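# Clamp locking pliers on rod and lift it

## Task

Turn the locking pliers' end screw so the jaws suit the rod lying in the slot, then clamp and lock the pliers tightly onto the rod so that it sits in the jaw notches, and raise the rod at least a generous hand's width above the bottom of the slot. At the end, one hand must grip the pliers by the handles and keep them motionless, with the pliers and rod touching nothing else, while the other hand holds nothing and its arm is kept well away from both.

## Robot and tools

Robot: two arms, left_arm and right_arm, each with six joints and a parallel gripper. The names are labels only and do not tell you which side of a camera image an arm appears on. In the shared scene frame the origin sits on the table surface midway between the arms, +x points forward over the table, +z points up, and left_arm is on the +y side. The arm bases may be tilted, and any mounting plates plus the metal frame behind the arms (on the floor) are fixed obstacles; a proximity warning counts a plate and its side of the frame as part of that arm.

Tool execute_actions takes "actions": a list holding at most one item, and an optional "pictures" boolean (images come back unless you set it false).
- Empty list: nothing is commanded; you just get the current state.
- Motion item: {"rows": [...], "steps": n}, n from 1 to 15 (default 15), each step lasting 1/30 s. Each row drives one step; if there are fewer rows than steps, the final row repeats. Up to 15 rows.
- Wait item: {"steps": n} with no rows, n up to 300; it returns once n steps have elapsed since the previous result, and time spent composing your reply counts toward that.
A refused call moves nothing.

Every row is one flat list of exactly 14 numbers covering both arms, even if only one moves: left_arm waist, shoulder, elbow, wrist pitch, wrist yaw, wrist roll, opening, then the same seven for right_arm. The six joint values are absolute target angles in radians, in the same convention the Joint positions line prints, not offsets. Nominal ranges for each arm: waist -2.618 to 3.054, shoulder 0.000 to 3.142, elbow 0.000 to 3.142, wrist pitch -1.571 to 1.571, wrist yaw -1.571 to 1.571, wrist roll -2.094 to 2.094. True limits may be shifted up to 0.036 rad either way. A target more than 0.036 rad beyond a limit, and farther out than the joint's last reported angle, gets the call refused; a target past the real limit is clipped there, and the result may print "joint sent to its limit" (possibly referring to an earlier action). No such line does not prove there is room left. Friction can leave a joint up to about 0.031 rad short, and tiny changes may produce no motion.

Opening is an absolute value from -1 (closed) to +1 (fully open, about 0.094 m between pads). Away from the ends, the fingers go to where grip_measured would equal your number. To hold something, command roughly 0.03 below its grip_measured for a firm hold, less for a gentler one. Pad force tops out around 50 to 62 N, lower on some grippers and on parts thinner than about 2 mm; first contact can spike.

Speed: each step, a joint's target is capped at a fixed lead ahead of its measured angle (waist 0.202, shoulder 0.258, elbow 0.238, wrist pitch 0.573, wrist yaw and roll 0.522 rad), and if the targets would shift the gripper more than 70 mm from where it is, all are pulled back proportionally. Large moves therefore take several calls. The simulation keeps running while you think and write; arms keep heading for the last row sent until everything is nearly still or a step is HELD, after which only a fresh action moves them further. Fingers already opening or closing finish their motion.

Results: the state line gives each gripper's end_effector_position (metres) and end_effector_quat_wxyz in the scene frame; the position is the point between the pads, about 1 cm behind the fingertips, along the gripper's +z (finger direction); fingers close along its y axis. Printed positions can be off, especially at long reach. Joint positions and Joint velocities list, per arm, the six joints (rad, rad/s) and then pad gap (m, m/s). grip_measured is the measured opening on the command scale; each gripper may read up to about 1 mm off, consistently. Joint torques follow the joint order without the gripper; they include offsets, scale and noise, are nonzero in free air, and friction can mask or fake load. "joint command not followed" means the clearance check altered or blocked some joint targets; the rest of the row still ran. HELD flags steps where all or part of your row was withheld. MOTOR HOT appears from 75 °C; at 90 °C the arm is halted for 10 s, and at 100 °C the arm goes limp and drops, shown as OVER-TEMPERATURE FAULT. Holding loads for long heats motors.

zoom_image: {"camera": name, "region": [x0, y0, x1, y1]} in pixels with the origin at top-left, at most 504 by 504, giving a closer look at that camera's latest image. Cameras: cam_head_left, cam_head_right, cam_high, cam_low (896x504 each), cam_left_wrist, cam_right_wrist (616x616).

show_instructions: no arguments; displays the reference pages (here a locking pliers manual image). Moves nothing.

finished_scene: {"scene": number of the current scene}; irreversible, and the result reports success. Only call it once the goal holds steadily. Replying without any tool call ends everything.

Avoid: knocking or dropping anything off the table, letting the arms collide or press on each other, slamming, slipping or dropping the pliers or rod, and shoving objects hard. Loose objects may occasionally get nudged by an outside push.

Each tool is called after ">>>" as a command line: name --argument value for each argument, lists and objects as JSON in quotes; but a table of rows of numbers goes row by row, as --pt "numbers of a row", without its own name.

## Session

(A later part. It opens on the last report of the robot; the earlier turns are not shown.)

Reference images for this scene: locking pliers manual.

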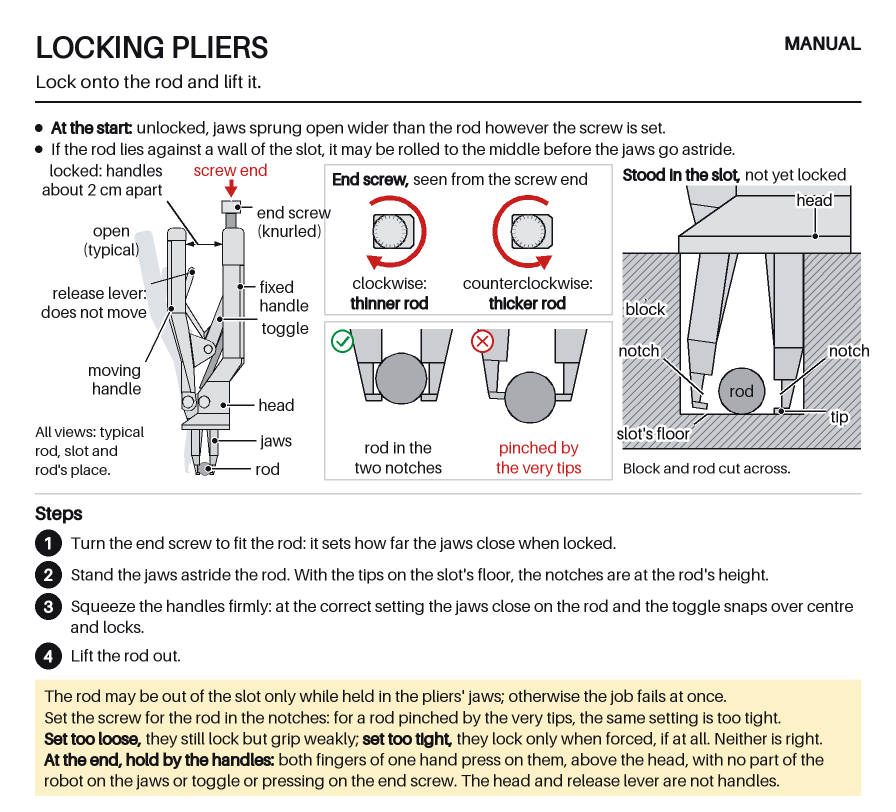

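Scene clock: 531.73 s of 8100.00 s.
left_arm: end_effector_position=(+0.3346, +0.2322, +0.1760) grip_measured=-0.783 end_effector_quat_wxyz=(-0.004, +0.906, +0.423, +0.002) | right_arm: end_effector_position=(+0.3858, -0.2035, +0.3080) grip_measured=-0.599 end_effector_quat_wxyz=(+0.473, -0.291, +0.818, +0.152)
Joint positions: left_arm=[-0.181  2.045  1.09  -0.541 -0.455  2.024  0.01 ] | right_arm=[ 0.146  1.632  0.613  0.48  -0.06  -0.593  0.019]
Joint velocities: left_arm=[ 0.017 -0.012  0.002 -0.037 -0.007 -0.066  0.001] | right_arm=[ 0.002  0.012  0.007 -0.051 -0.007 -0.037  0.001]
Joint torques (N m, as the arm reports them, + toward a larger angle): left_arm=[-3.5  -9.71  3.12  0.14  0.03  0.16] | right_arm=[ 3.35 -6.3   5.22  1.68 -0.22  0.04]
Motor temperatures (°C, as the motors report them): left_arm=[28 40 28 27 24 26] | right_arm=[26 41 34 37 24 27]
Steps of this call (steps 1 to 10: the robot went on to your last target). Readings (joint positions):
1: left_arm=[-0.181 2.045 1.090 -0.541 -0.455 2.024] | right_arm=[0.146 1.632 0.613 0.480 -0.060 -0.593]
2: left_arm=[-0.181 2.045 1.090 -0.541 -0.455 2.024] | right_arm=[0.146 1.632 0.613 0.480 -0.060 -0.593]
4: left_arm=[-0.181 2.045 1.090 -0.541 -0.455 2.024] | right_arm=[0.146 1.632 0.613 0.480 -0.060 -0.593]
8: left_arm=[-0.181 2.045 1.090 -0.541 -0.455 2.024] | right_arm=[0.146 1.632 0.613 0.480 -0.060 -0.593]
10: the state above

Gripped. Roll.

>>> execute_actions --actions '[{"rows":[[-0.167,2.063,1.069,-0.555,-0.46,1.99,-0.797,0.15,1.64,0.6,0.455,-0.05,-0.6,-0.6],[-0.167,2.063,1.069,-0.555,-0.46,1.95,-0.797,0.15,1.64,0.6,0.455,-0.05,-0.6,-0.6],[-0.167,2.063,1.069,-0.555,-0.46,1.9,-0.797,0.15,1.64,0.6,0.455,-0.05,-0.6,-0.6],[-0.167,2.063,1.069,-0.555,-0.46,1.85,-0.797,0.15,1.64,0.6,0.455,-0.05,-0.6,-0.6],[-0.167,2.063,1.069,-0.555,-0.46,1.8,-0.797,0.15,1.64,0.6,0.455,-0.05,-0.6,-0.6],[-0.167,2.063,1.069,-0.555,-0.46,1.75,-0.797,0.15,1.64,0.6,0.455,-0.05,-0.6,-0.6],[-0.167,2.063,1.069,-0.555,-0.46,1.7,-0.797,0.15,1.64,0.6,0.455,-0.05,-0.6,-0.6],[-0.167,2.063,1.069,-0.555,-0.46,1.65,-0.797,0.15,1.64,0.6,0.455,-0.05,-0.6,-0.6],[-0.167,2.063,1.069,-0.555,-0.46,1.6,-0.797,0.15,1.64,0.6,0.455,-0.05,-0.6,-0.6],[-0.167,2.063,1.069,-0.555,-0.46,1.55,-0.797,0.15,1.64,0.6,0.455,-0.05,-0.6,-0.6],[-0.167,2.063,1.069,-0.555,-0.46,1.5,-0.797,0.15,1.64,0.6,0.455,-0.05,-0.6,-0.6],[-0.167,2.063,1.069,-0.555,-0.46,1.45,-0.797,0.15,1.64,0.6,0.455,-0.05,-0.6,-0.6],[-0.167,2.063,1.069,-0.555,-0.46,1.4,-0.797,0.15,1.64,0.6,0.455,-0.05,-0.6,-0.6],[-0.167,2.063,1.069,-0.555,-0.46,1.35,-0.797,0.15,1.64,0.6,0.455,-0.05,-0.6,-0.6],[-0.167,2.063,1.069,-0.555,-0.46,1.3,-0.797,0.15,1.64,0.6,0.455,-0.05,-0.6,-0.6]],"steps":15}]' --pictures false

>>> execute_actions --actions '[{"rows":[[-0.167,2.063,1.069,-0.555,-0.46,1.24,-0.797,0.15,1.64,0.6,0.455,-0.05,-0.6,-0.6],[-0.167,2.063,1.069,-0.555,-0.46,1.18,-0.797,0.15,1.64,0.6,0.455,-0.05,-0.6,-0.6],[-0.167,2.063,1.069,-0.555,-0.46,1.12,-0.797,0.15,1.64,0.6,0.455,-0.05,-0.6,-0.6],[-0.167,2.063,1.069,-0.555,-0.46,1.06,-0.797,0.15,1.64,0.6,0.455,-0.05,-0.6,-0.6],[-0.167,2.063,1.069,-0.555,-0.46,1.0,-0.797,0.15,1.64,0.6,0.455,-0.05,-0.6,-0.6],[-0.167,2.063,1.069,-0.555,-0.46,0.94,-0.797,0.15,1.64,0.6,0.455,-0.05,-0.6,-0.6],[-0.167,2.063,1.069,-0.555,-0.46,0.88,-0.797,0.15,1.64,0.6,0.455,-0.05,-0.6,-0.6],[-0.167,2.063,1.069,-0.555,-0.46,0.82,-0.797,0.15,1.64,0.6,0.455,-0.05,-0.6,-0.6],[-0.167,2.063,1.069,-0.555,-0.46,0.76,-0.797,0.15,1.64,0.6,0.455,-0.05,-0.6,-0.6],[-0.167,2.063,1.069,-0.555,-0.46,0.7,-0.797,0.15,1.64,0.6,0.455,-0.05,-0.6,-0.6],[-0.167,2.063,1.069,-0.555,-0.46,0.64,-0.797,0.15,1.64,0.6,0.455,-0.05,-0.6,-0.6],[-0.167,2.063,1.069,-0.555,-0.46,0.58,-0.797,0.15,1.64,0.6,0.455,-0.05,-0.6,-0.6],[-0.167,2.063,1.069,-0.555,-0.46,0.52,-0.797,0.15,1.64,0.6,0.455,-0.05,-0.6,-0.6],[-0.167,2.063,1.069,-0.555,-0.46,0.46,-0.797,0.15,1.64,0.6,0.455,-0.05,-0.6,-0.6],[-0.167,2.063,1.069,-0.555,-0.46,0.42,-0.797,0.15,1.64,0.6,0.455,-0.05,-0.6,-0.6]],"steps":15}]' --pictures false

>>> execute_actions --actions '[{"steps":12}]'

>>> zoom_image --camera "cam_left_wrist" --region '[220, 220, 460, 460]'

Scene clock: 553.23 s of 8100.00 s.
left_arm: end_effector_position=(+0.3347, +0.2326, +0.1760) grip_measured=-0.783 end_effector_quat_wxyz=(-0.004, +0.769, +0.639, +0.004) | right_arm: end_effector_position=(+0.3858, -0.2035, +0.3080) grip_measured=-0.599 end_effector_quat_wxyz=(+0.473, -0.291, +0.818, +0.152)
Joint positions: left_arm=[-0.181  2.045  1.09  -0.541 -0.457  1.511  0.01 ] | right_arm=[ 0.146  1.632  0.613  0.48  -0.06  -0.593  0.019]
Joint velocities: left_arm=[ 0.017  0.002 -0.007 -0.051 -0.095 -1.502  0.001] | right_arm=[-0.012  0.007  0.002 -0.007 -0.022 -0.066  0.001]
Joint torques (N m, as the arm reports them, + toward a larger angle): left_arm=[-3.49 -9.77  3.23  0.19  0.09  0.06] | right_arm=[ 3.01 -6.24  5.16  1.68 -0.22  0.03]
Motor temperatures (°C, as the motors report them): left_arm=[28 39 27 26 24 26] | right_arm=[26 41 34 37 24 27]
Steps of this call (steps 1 to 15: the robot went on to your last target; steps 16 to 630: nothing new was sent; steps 631 to 645: all 15 steps of this action). Readings (joint positions):
631: left_arm=[-0.181 2.045 1.090 -0.541 -0.455 2.020] | right_arm=[0.146 1.632 0.613 0.480 -0.060 -0.593]
632: left_arm=[-0.181 2.045 1.090 -0.541 -0.455 2.010] | right_arm=[0.146 1.632 0.613 0.480 -0.060 -0.593]
634: left_arm=[-0.181 2.045 1.090 -0.541 -0.455 1.967] | right_arm=[0.146 1.632 0.613 0.480 -0.060 -0.593]
638: left_arm=[-0.181 2.045 1.090 -0.541 -0.455 1.828] | right_arm=[0.146 1.632 0.613 0.480 -0.060 -0.593]
645: the state above

Scene clock: 553.73 s of 8100.00 s.
left_arm: end_effector_position=(+0.3348, +0.2334, +0.1760) grip_measured=-0.783 end_effector_quat_wxyz=(-0.002, +0.439, +0.899, +0.007) | right_arm: end_effector_position=(+0.3858, -0.2035, +0.3080) grip_measured=-0.599 end_effector_quat_wxyz=(+0.473, -0.291, +0.818, +0.152)
Joint positions: left_arm=[-0.181  2.045  1.09  -0.541 -0.461  0.664  0.01 ] | right_arm=[ 0.146  1.632  0.613  0.48  -0.06  -0.593  0.019]
Joint velocities: left_arm=[ 0.017  0.002  0.002  0.007  0.037 -1.546 -0.001] | right_arm=[ 0.002  0.002  0.017  0.022  0.051 -0.007  0.001]
Joint torques (N m, as the arm reports them, + toward a larger angle): left_arm=[-3.51 -9.81  3.24  0.24  0.1   0.03] | right_arm=[ 3.11 -6.26  5.09  1.63 -0.22 -0.02]
Motor temperatures (°C, as the motors report them): left_arm=[28 39 27 26 24 26] | right_arm=[26 41 34 37 24 27]
Steps of this call (steps 1 to 15: all 15 steps of this action). Readings (joint positions):
1: left_arm=[-0.181 2.045 1.090 -0.541 -0.458 1.461] | right_arm=[0.146 1.632 0.613 0.480 -0.060 -0.593]
2: left_arm=[-0.181 2.045 1.090 -0.541 -0.458 1.409] | right_arm=[0.146 1.632 0.613 0.480 -0.060 -0.593]
4: left_arm=[-0.181 2.045 1.090 -0.541 -0.458 1.302] | right_arm=[0.146 1.632 0.613 0.480 -0.060 -0.593]
8: left_arm=[-0.181 2.045 1.090 -0.541 -0.460 1.075] | right_arm=[0.146 1.632 0.613 0.480 -0.060 -0.593]
15: the state above

Scene clock: 554.13 s of 8100.00 s.
left_arm: end_effector_position=(+0.3348, +0.2335, +0.1760) grip_measured=-0.783 end_effector_quat_wxyz=(-0.001, +0.338, +0.941, +0.008) | right_arm: end_effector_position=(+0.3858, -0.2035, +0.3080) grip_measured=-0.599 end_effector_quat_wxyz=(+0.473, -0.291, +0.818, +0.152)
Joint positions: left_arm=[-0.181  2.045  1.09  -0.541 -0.462  0.445  0.01 ] | right_arm=[ 0.146  1.632  0.613  0.48  -0.06  -0.593  0.019]
Joint velocities: left_arm=[-0.017  0.002  0.017  0.022 -0.081 -0.007  0.001] | right_arm=[ 0.012 -0.002  0.002 -0.051 -0.022 -0.007 -0.001]
Joint torques (N m, as the arm reports them, + toward a larger angle): left_arm=[-3.51 -9.82  3.22  0.25  0.05  0.02] | right_arm=[ 3.19 -6.24  5.05  1.65 -0.23  0.02]
Motor temperatures (°C, as the motors report them): left_arm=[28 39 27 26 24 26] | right_arm=[26 41 34 37 24 27]
Steps of this call (steps 1 to 12: the robot went on to your last target). Readings (joint positions):
1: left_arm=[-0.181 2.045 1.090 -0.541 -0.462 0.617] | right_arm=[0.146 1.632 0.613 0.480 -0.060 -0.593]
2: left_arm=[-0.181 2.045 1.090 -0.541 -0.462 0.579] | right_arm=[0.146 1.632 0.613 0.480 -0.060 -0.593]
4: left_arm=[-0.181 2.045 1.090 -0.541 -0.462 0.524] | right_arm=[0.146 1.632 0.613 0.480 -0.060 -0.593]
8: left_arm=[-0.181 2.045 1.090 -0.541 -0.462 0.468] | right_arm=[0.146 1.632 0.613 0.480 -0.060 -0.593]
12: the state above

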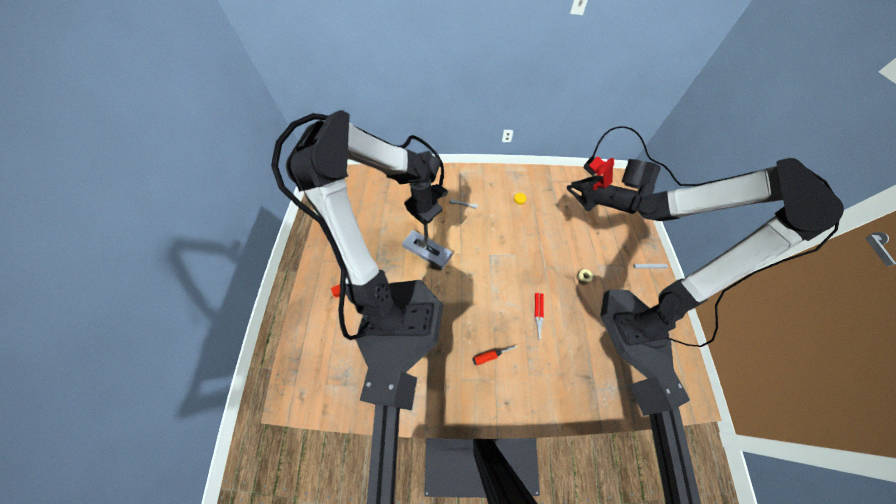

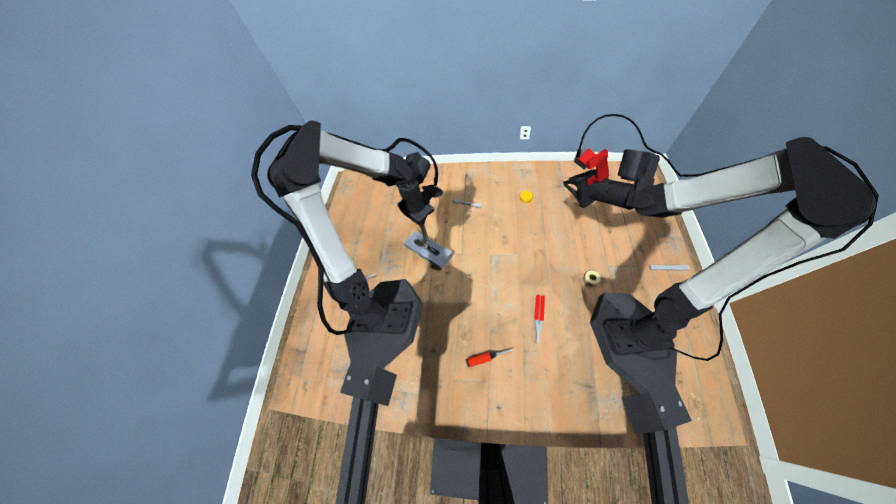

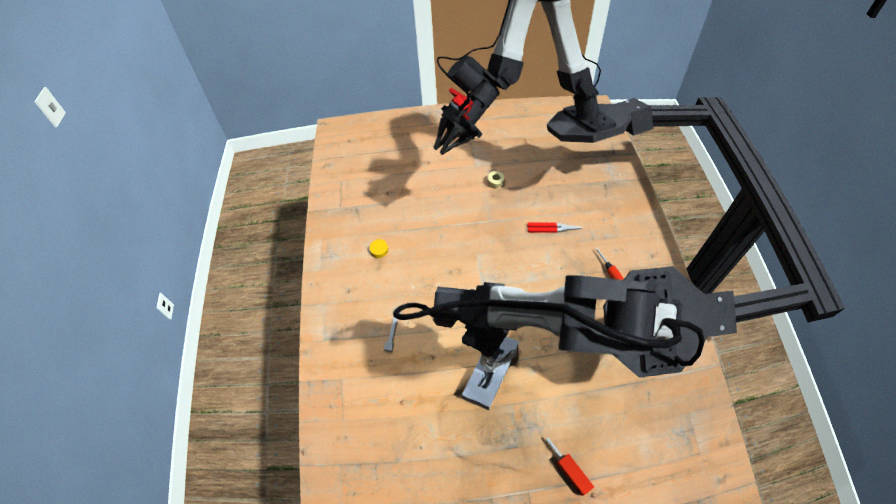

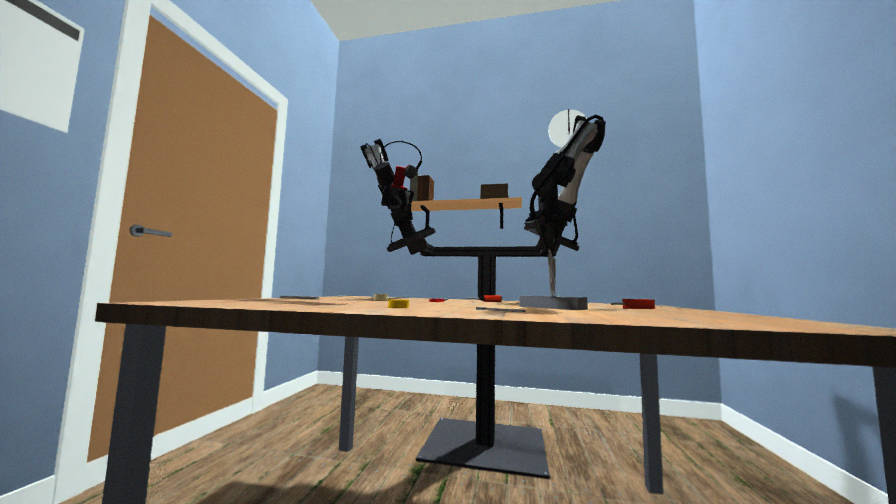

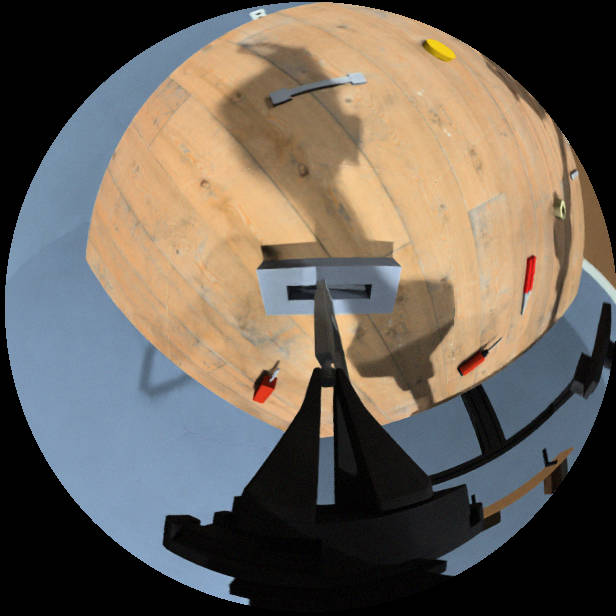

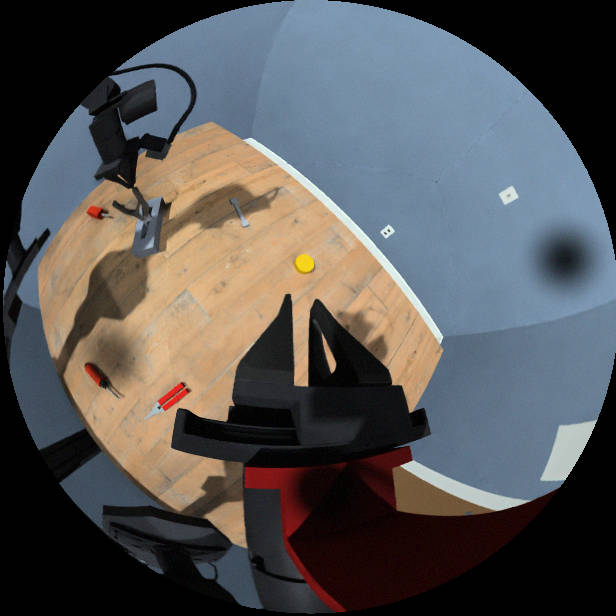

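Region (220, 220, 460, 460) of cam_left_wrist's 616x616 image, scaled by 2.100, with more detail than that image has.

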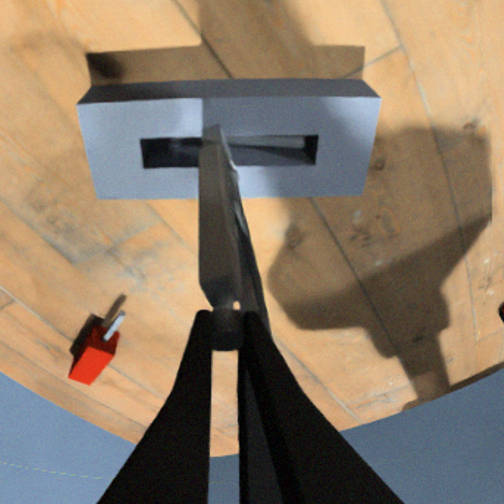

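>>> execute_actions --actions '[{"rows":[[-0.167,2.063,1.069,-0.555,-0.46,0.36,-0.797,0.15,1.64,0.6,0.455,-0.05,-0.6,-0.6],[-0.167,2.063,1.069,-0.555,-0.46,0.28,-0.797,0.15,1.64,0.6,0.455,-0.05,-0.6,-0.6],[-0.167,2.063,1.069,-0.555,-0.46,0.18,-0.797,0.15,1.64,0.6,0.455,-0.05,-0.6,-0.6],[-0.167,2.063,1.069,-0.555,-0.46,0.06,-0.797,0.15,1.64,0.6,0.455,-0.05,-0.6,-0.6],[-0.167,2.063,1.069,-0.555,-0.46,-0.08,-0.797,0.15,1.64,0.6,0.455,-0.05,-0.6,-0.6],[-0.167,2.063,1.069,-0.555,-0.46,-2.03,-0.797,0.15,1.64,0.6,0.455,-0.05,-0.6,-0.6]],"steps":15}]' --pictures false

>>> execute_actions --actions '[{"steps":30}]' --pictures false

>>> execute_actions --actions '[{"rows":[[-0.167,2.063,1.069,-0.555,-0.46,-2.03,-0.785,0.15,1.64,0.6,0.455,-0.05,-0.6,-0.6],[-0.167,2.063,1.069,-0.555,-0.46,-2.03,-0.775,0.15,1.64,0.6,0.455,-0.05,-0.6,-0.6],[-0.167,2.063,1.069,-0.555,-0.46,-2.03,-0.76,0.15,1.64,0.6,0.455,-0.05,-0.6,-0.6],[-0.167,2.063,1.069,-0.555,-0.46,-2.03,-0.74,0.15,1.64,0.6,0.455,-0.05,-0.6,-0.6],[-0.167,2.063,1.069,-0.555,-0.46,-2.03,-0.72,0.15,1.64,0.6,0.455,-0.05,-0.6,-0.6],[-0.167,2.063,1.069,-0.555,-0.46,-2.03,-0.69,0.15,1.64,0.6,0.455,-0.05,-0.6,-0.6],[-0.167,2.063,1.069,-0.555,-0.46,-2.03,-0.65,0.15,1.64,0.6,0.455,-0.05,-0.6,-0.6],[-0.167,2.063,1.069,-0.555,-0.46,-2.03,-0.6,0.15,1.64,0.6,0.455,-0.05,-0.6,-0.6],[-0.167,2.063,1.069,-0.555,-0.46,-2.03,-0.55,0.15,1.64,0.6,0.455,-0.05,-0.6,-0.6],[-0.167,2.063,1.069,-0.555,-0.46,-2.03,-0.5,0.15,1.64,0.6,0.455,-0.05,-0.6,-0.6]],"steps":15}]'

>>> zoom_image --camera "cam_left_wrist" --region '[240, 250, 440, 450]'

Scene clock: 570.27 s of 8100.00 s.
left_arm: end_effector_position=(+0.3348, +0.2336, +0.1760) grip_measured=-0.784 end_effector_quat_wxyz=(+0.003, -0.242, +0.970, +0.008) | right_arm: end_effector_position=(+0.3858, -0.2035, +0.3080) grip_measured=-0.599 end_effector_quat_wxyz=(+0.473, -0.291, +0.818, +0.152)
Joint positions: left_arm=[-0.181  2.045  1.09  -0.541 -0.463 -0.733  0.01 ] | right_arm=[ 0.146  1.632  0.613  0.48  -0.06  -0.593  0.019]
Joint velocities: left_arm=[-0.002 -0.002  0.002  0.022 -0.051 -2.835 -0.001] | right_arm=[-0.002  0.002 -0.002 -0.051  0.007 -0.022 -0.001]
Joint torques (N m, as the arm reports them, + toward a larger angle): left_arm=[-3.45 -9.76  3.19  0.24 -0.03  0.09] | right_arm=[ 3.26 -6.36  5.25  1.65 -0.25 -0.02]
Motor temperatures (°C, as the motors report them): left_arm=[28 39 27 26 24 26] | right_arm=[26 41 34 37 24 27]
Steps of this call (steps 1 to 30: the robot went on to your last target; steps 31 to 469: nothing new was sent; steps 470 to 484: all 15 steps of this action). Readings (joint positions):
470: left_arm=[-0.181 2.045 1.090 -0.541 -0.463 0.419] | right_arm=[0.146 1.632 0.613 0.480 -0.060 -0.593]
471: left_arm=[-0.181 2.045 1.090 -0.541 -0.463 0.397] | right_arm=[0.146 1.632 0.613 0.480 -0.060 -0.593]
473: left_arm=[-0.181 2.045 1.090 -0.541 -0.463 0.309] | right_arm=[0.146 1.632 0.613 0.480 -0.060 -0.593]
477: left_arm=[-0.181 2.045 1.090 -0.541 -0.463 -0.048] | right_arm=[0.146 1.632 0.613 0.480 -0.060 -0.593]
484: the state above

Scene clock: 571.27 s of 8100.00 s.
left_arm: end_effector_position=(+0.3348, +0.2336, +0.1760) grip_measured=-0.784 end_effector_quat_wxyz=(-0.007, +0.775, -0.632, -0.004) | right_arm: end_effector_position=(+0.3858, -0.2035, +0.3080) grip_measured=-0.599 end_effector_quat_wxyz=(+0.473, -0.291, +0.818, +0.152)
Joint positions: left_arm=[-0.181  2.045  1.09  -0.541 -0.463 -2.017  0.01 ] | right_arm=[ 0.146  1.632  0.613  0.48  -0.06  -0.593  0.019]
Joint velocities: left_arm=[-0.027 -0.012  0.017 -0.066 -0.037 -0.022 -0.001] | right_arm=[-0.022 -0.022  0.012 -0.051  0.037 -0.037  0.   ]
Joint torques (N m, as the arm reports them, + toward a larger angle): left_arm=[-3.48 -9.69  3.1   0.13 -0.03  0.02] | right_arm=[ 3.04 -6.19  5.16  1.63 -0.26  0.02]
Motor temperatures (°C, as the motors report them): left_arm=[28 39 27 26 24 26] | right_arm=[26 41 34 37 24 27]
Steps of this call (steps 1 to 30: the robot went on to your last target). Readings (joint positions):
1: left_arm=[-0.181 2.045 1.090 -0.541 -0.463 -0.831] | right_arm=[0.146 1.632 0.613 0.480 -0.060 -0.593]
2: left_arm=[-0.181 2.045 1.090 -0.541 -0.463 -0.928] | right_arm=[0.146 1.632 0.613 0.480 -0.060 -0.593]
4: left_arm=[-0.181 2.045 1.090 -0.541 -0.463 -1.124] | right_arm=[0.146 1.632 0.613 0.480 -0.060 -0.593]
8: left_arm=[-0.181 2.045 1.090 -0.541 -0.463 -1.515] | right_arm=[0.146 1.632 0.613 0.480 -0.060 -0.593]
30: the state above

Scene clock: 571.77 s of 8100.00 s.
left_arm: end_effector_position=(+0.3339, +0.2338, +0.1755) grip_measured=-0.502 end_effector_quat_wxyz=(-0.007, +0.776, -0.630, -0.006) | right_arm: end_effector_position=(+0.3858, -0.2035, +0.3080) grip_measured=-0.599 end_effector_quat_wxyz=(+0.473, -0.291, +0.818, +0.152)
Joint positions: left_arm=[-0.181  2.047  1.09  -0.544 -0.463 -2.023  0.023] | right_arm=[ 0.146  1.632  0.613  0.48  -0.06  -0.593  0.019]
Joint velocities: left_arm=[-0.007 -0.012 -0.002 -0.037 -0.051 -0.022  0.001] | right_arm=[-0.017 -0.007 -0.002  0.037 -0.007  0.066  0.   ]
Joint torques (N m, as the arm reports them, + toward a larger angle): left_arm=[-3.49 -9.82  3.09  0.17 -0.02  0.04] | right_arm=[ 3.09 -6.24  5.15  1.66 -0.26  0.03]
Motor temperatures (°C, as the motors report them): left_arm=[28 39 27 26 24 26] | right_arm=[26 41 34 37 24 27]
Steps of this call (steps 1 to 15: all 15 steps of this action). Readings (joint positions):
1: left_arm=[-0.181 2.045 1.090 -0.541 -0.463 -2.018] | right_arm=[0.146 1.632 0.613 0.480 -0.060 -0.593]
2: left_arm=[-0.181 2.045 1.090 -0.541 -0.463 -2.018] | right_arm=[0.146 1.632 0.613 0.480 -0.060 -0.593]
4: left_arm=[-0.181 2.045 1.090 -0.541 -0.463 -2.019] | right_arm=[0.146 1.632 0.613 0.480 -0.060 -0.593]
8: left_arm=[-0.181 2.047 1.090 -0.543 -0.463 -2.022] | right_arm=[0.146 1.632 0.613 0.480 -0.060 -0.593]
15: the state above

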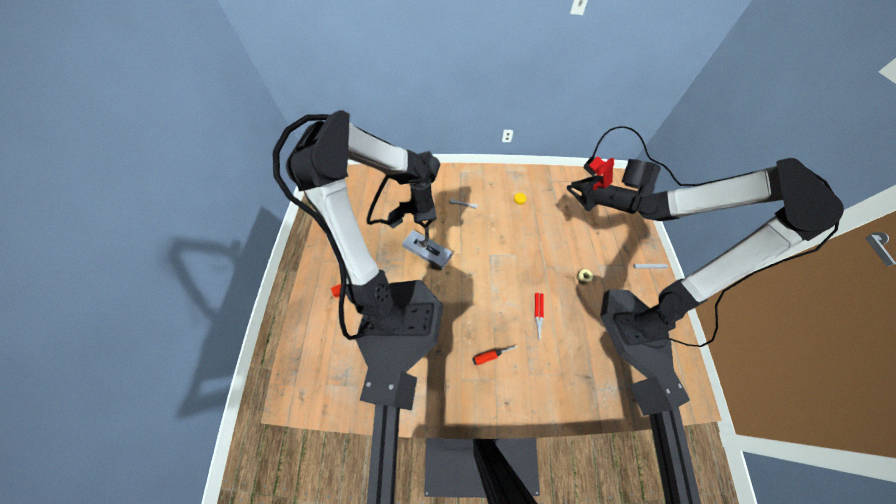

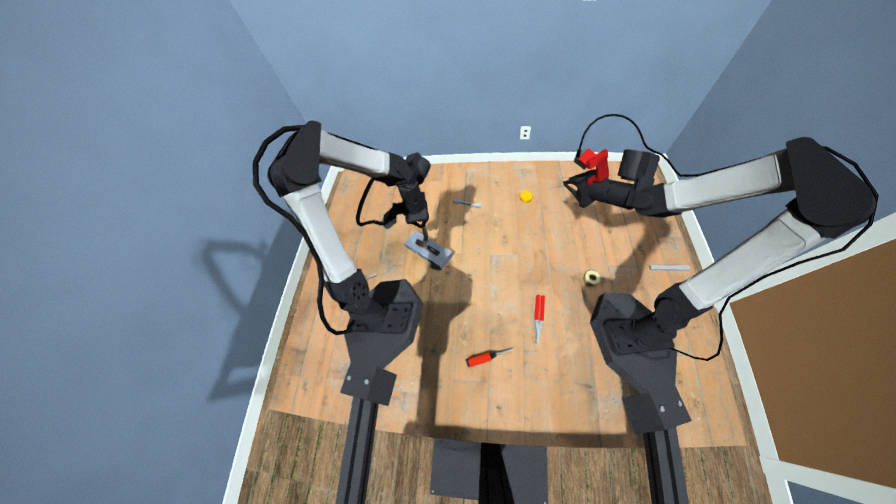

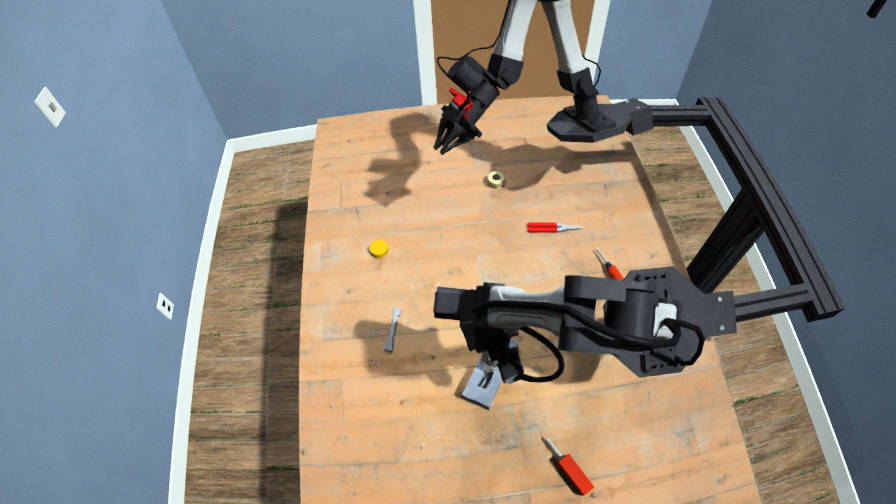

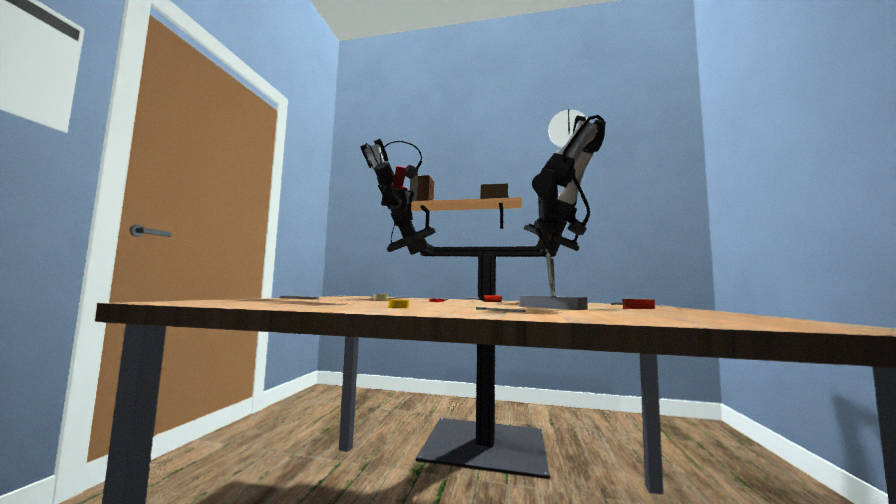

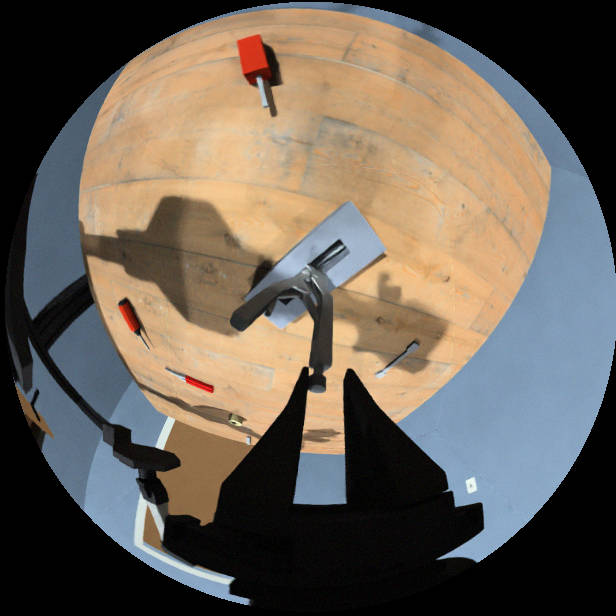

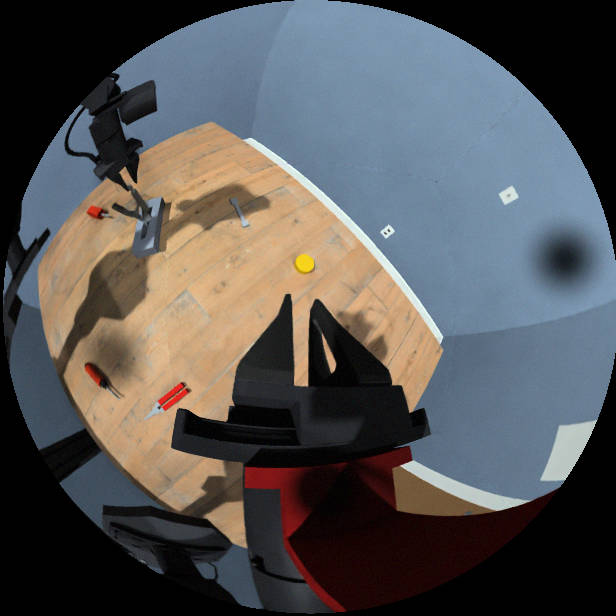

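Region (240, 250, 440, 450) of cam_left_wrist's 616x616 image, scaled by 2.520, with more detail than that image has.

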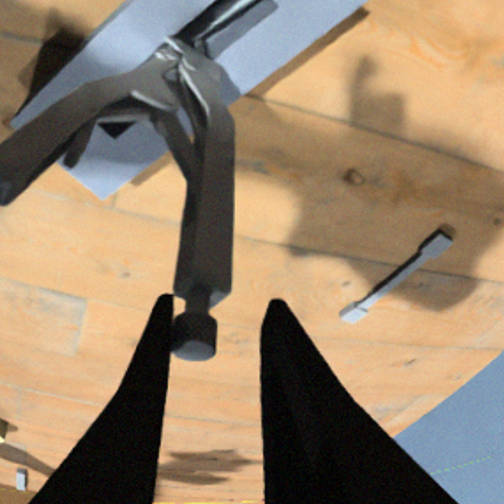

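>>> execute_actions --actions '[]'

>>> zoom_image --camera "cam_left_wrist" --region '[220, 210, 440, 430]'

>>> zoom_image --camera "cam_low" --region '[510, 220, 600, 310]'

Scene clock: 575.10 s of 8100.00 s.
left_arm: end_effector_position=(+0.3339, +0.2338, +0.1755) grip_measured=-0.502 end_effector_quat_wxyz=(-0.007, +0.776, -0.630, -0.006) | right_arm: end_effector_position=(+0.3858, -0.2035, +0.3080) grip_measured=-0.599 end_effector_quat_wxyz=(+0.473, -0.291, +0.818, +0.152)
Joint positions: left_arm=[-0.181  2.047  1.09  -0.544 -0.463 -2.023  0.023] | right_arm=[ 0.146  1.632  0.613  0.48  -0.06  -0.593  0.019]
Joint velocities: left_arm=[ 0.017 -0.012 -0.007 -0.022  0.007 -0.081 -0.001] | right_arm=[ 0.002 -0.002 -0.007 -0.007 -0.007 -0.007  0.   ]
Joint torques (N m, as the arm reports them, + toward a larger angle): left_arm=[-3.5  -9.82  3.06  0.15 -0.03  0.04] | right_arm=[ 3.33 -6.23  5.01  1.67 -0.21 -0.02]
Motor temperatures (°C, as the motors report them): left_arm=[28 39 27 26 24 26] | right_arm=[26 41 34 37 24 27]
Steps of this call (steps 1 to 15: the robot went on to your last target; steps 16 to 100: nothing new was sent). Readings (joint positions):
1: left_arm=[-0.181 2.047 1.090 -0.544 -0.463 -2.023] | right_arm=[0.146 1.632 0.613 0.480 -0.060 -0.593]
2: left_arm=[-0.181 2.047 1.090 -0.544 -0.463 -2.023] | right_arm=[0.146 1.632 0.613 0.480 -0.060 -0.593]
4: left_arm=[-0.181 2.047 1.090 -0.544 -0.463 -2.023] | right_arm=[0.146 1.632 0.613 0.480 -0.060 -0.593]
8: left_arm=[-0.181 2.047 1.090 -0.544 -0.463 -2.023] | right_arm=[0.146 1.632 0.613 0.480 -0.060 -0.593]
100: the state above
All arms were judged still, so your last target was given up. Only a new action makes them travel on or press farther. Fingers that are still opening or closing keep moving.

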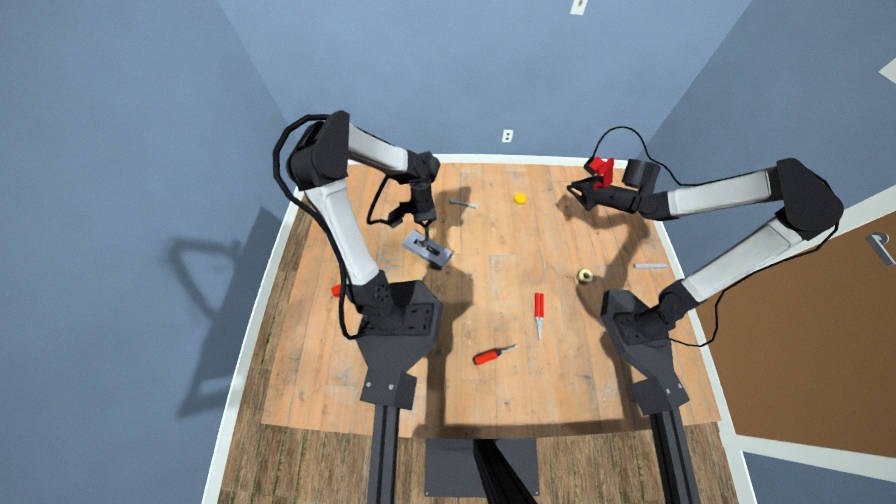

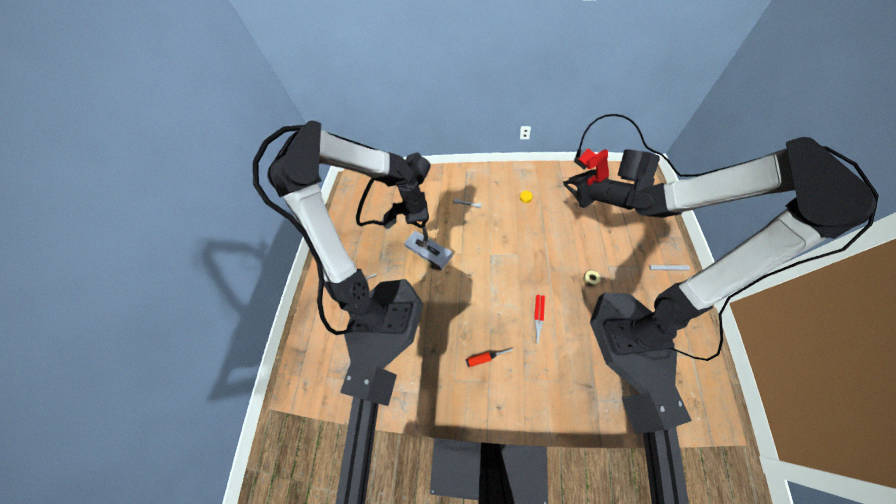

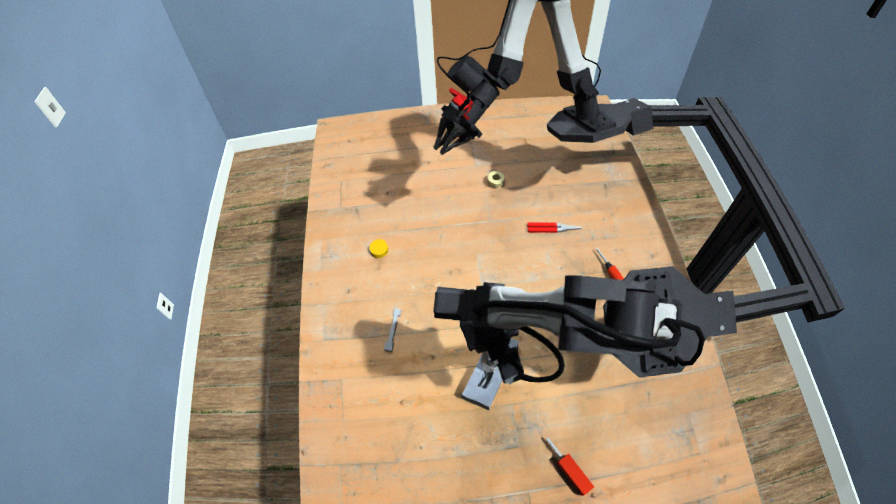

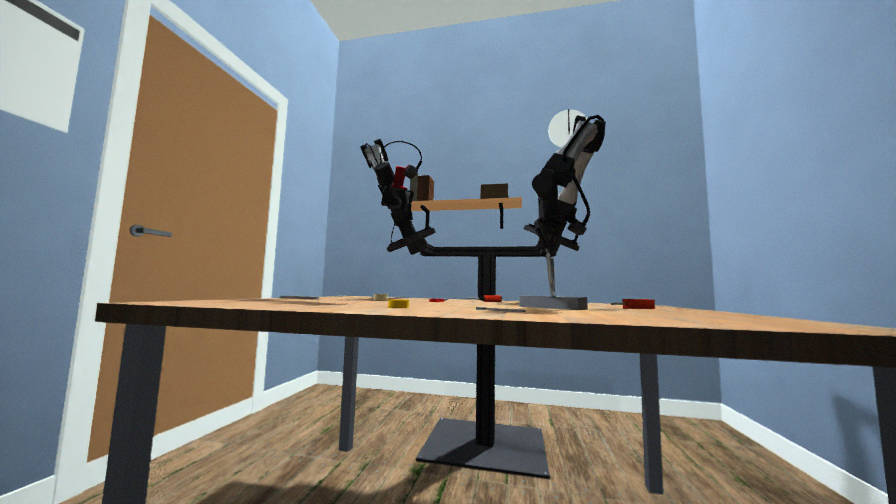

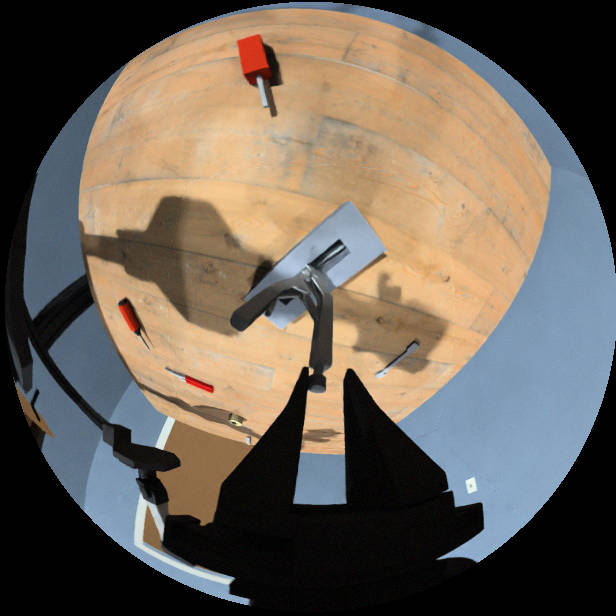

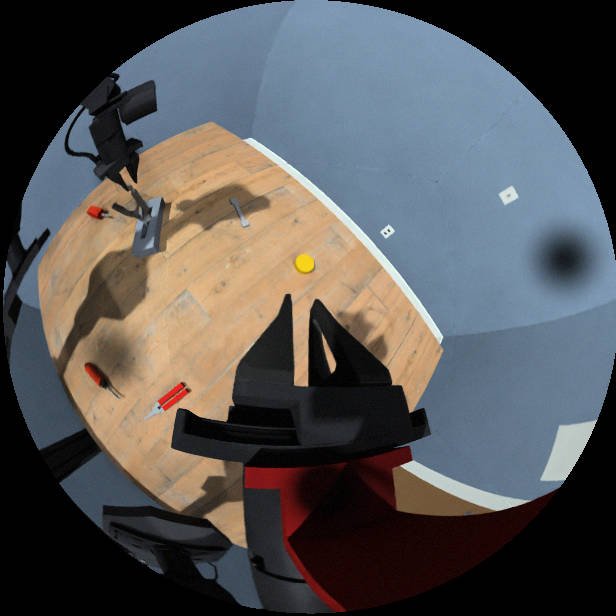

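Region (220, 210, 440, 430) of cam_left_wrist's 616x616 image, scaled by 2.291, with more detail than that image has.

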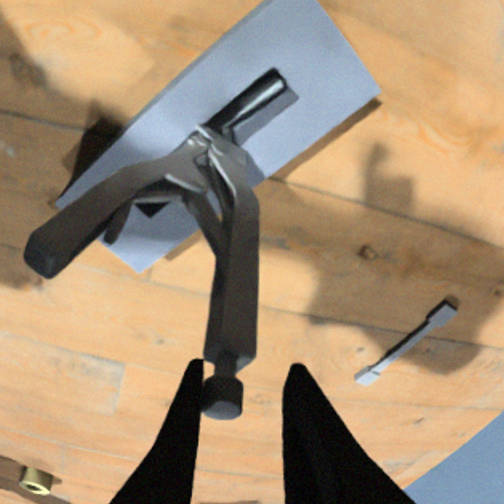

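Region (510, 220, 600, 310) of cam_low's 896x504 image, scaled by 5.600, with more detail than that image has.

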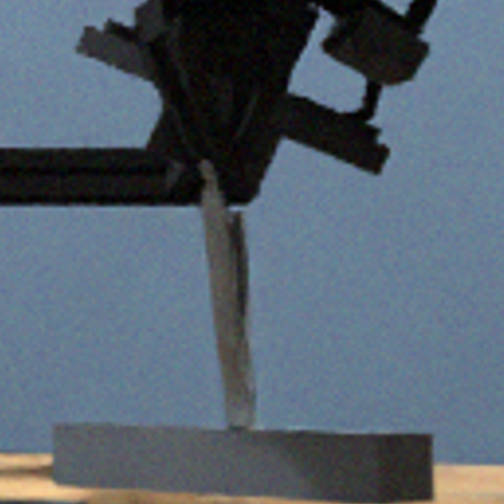

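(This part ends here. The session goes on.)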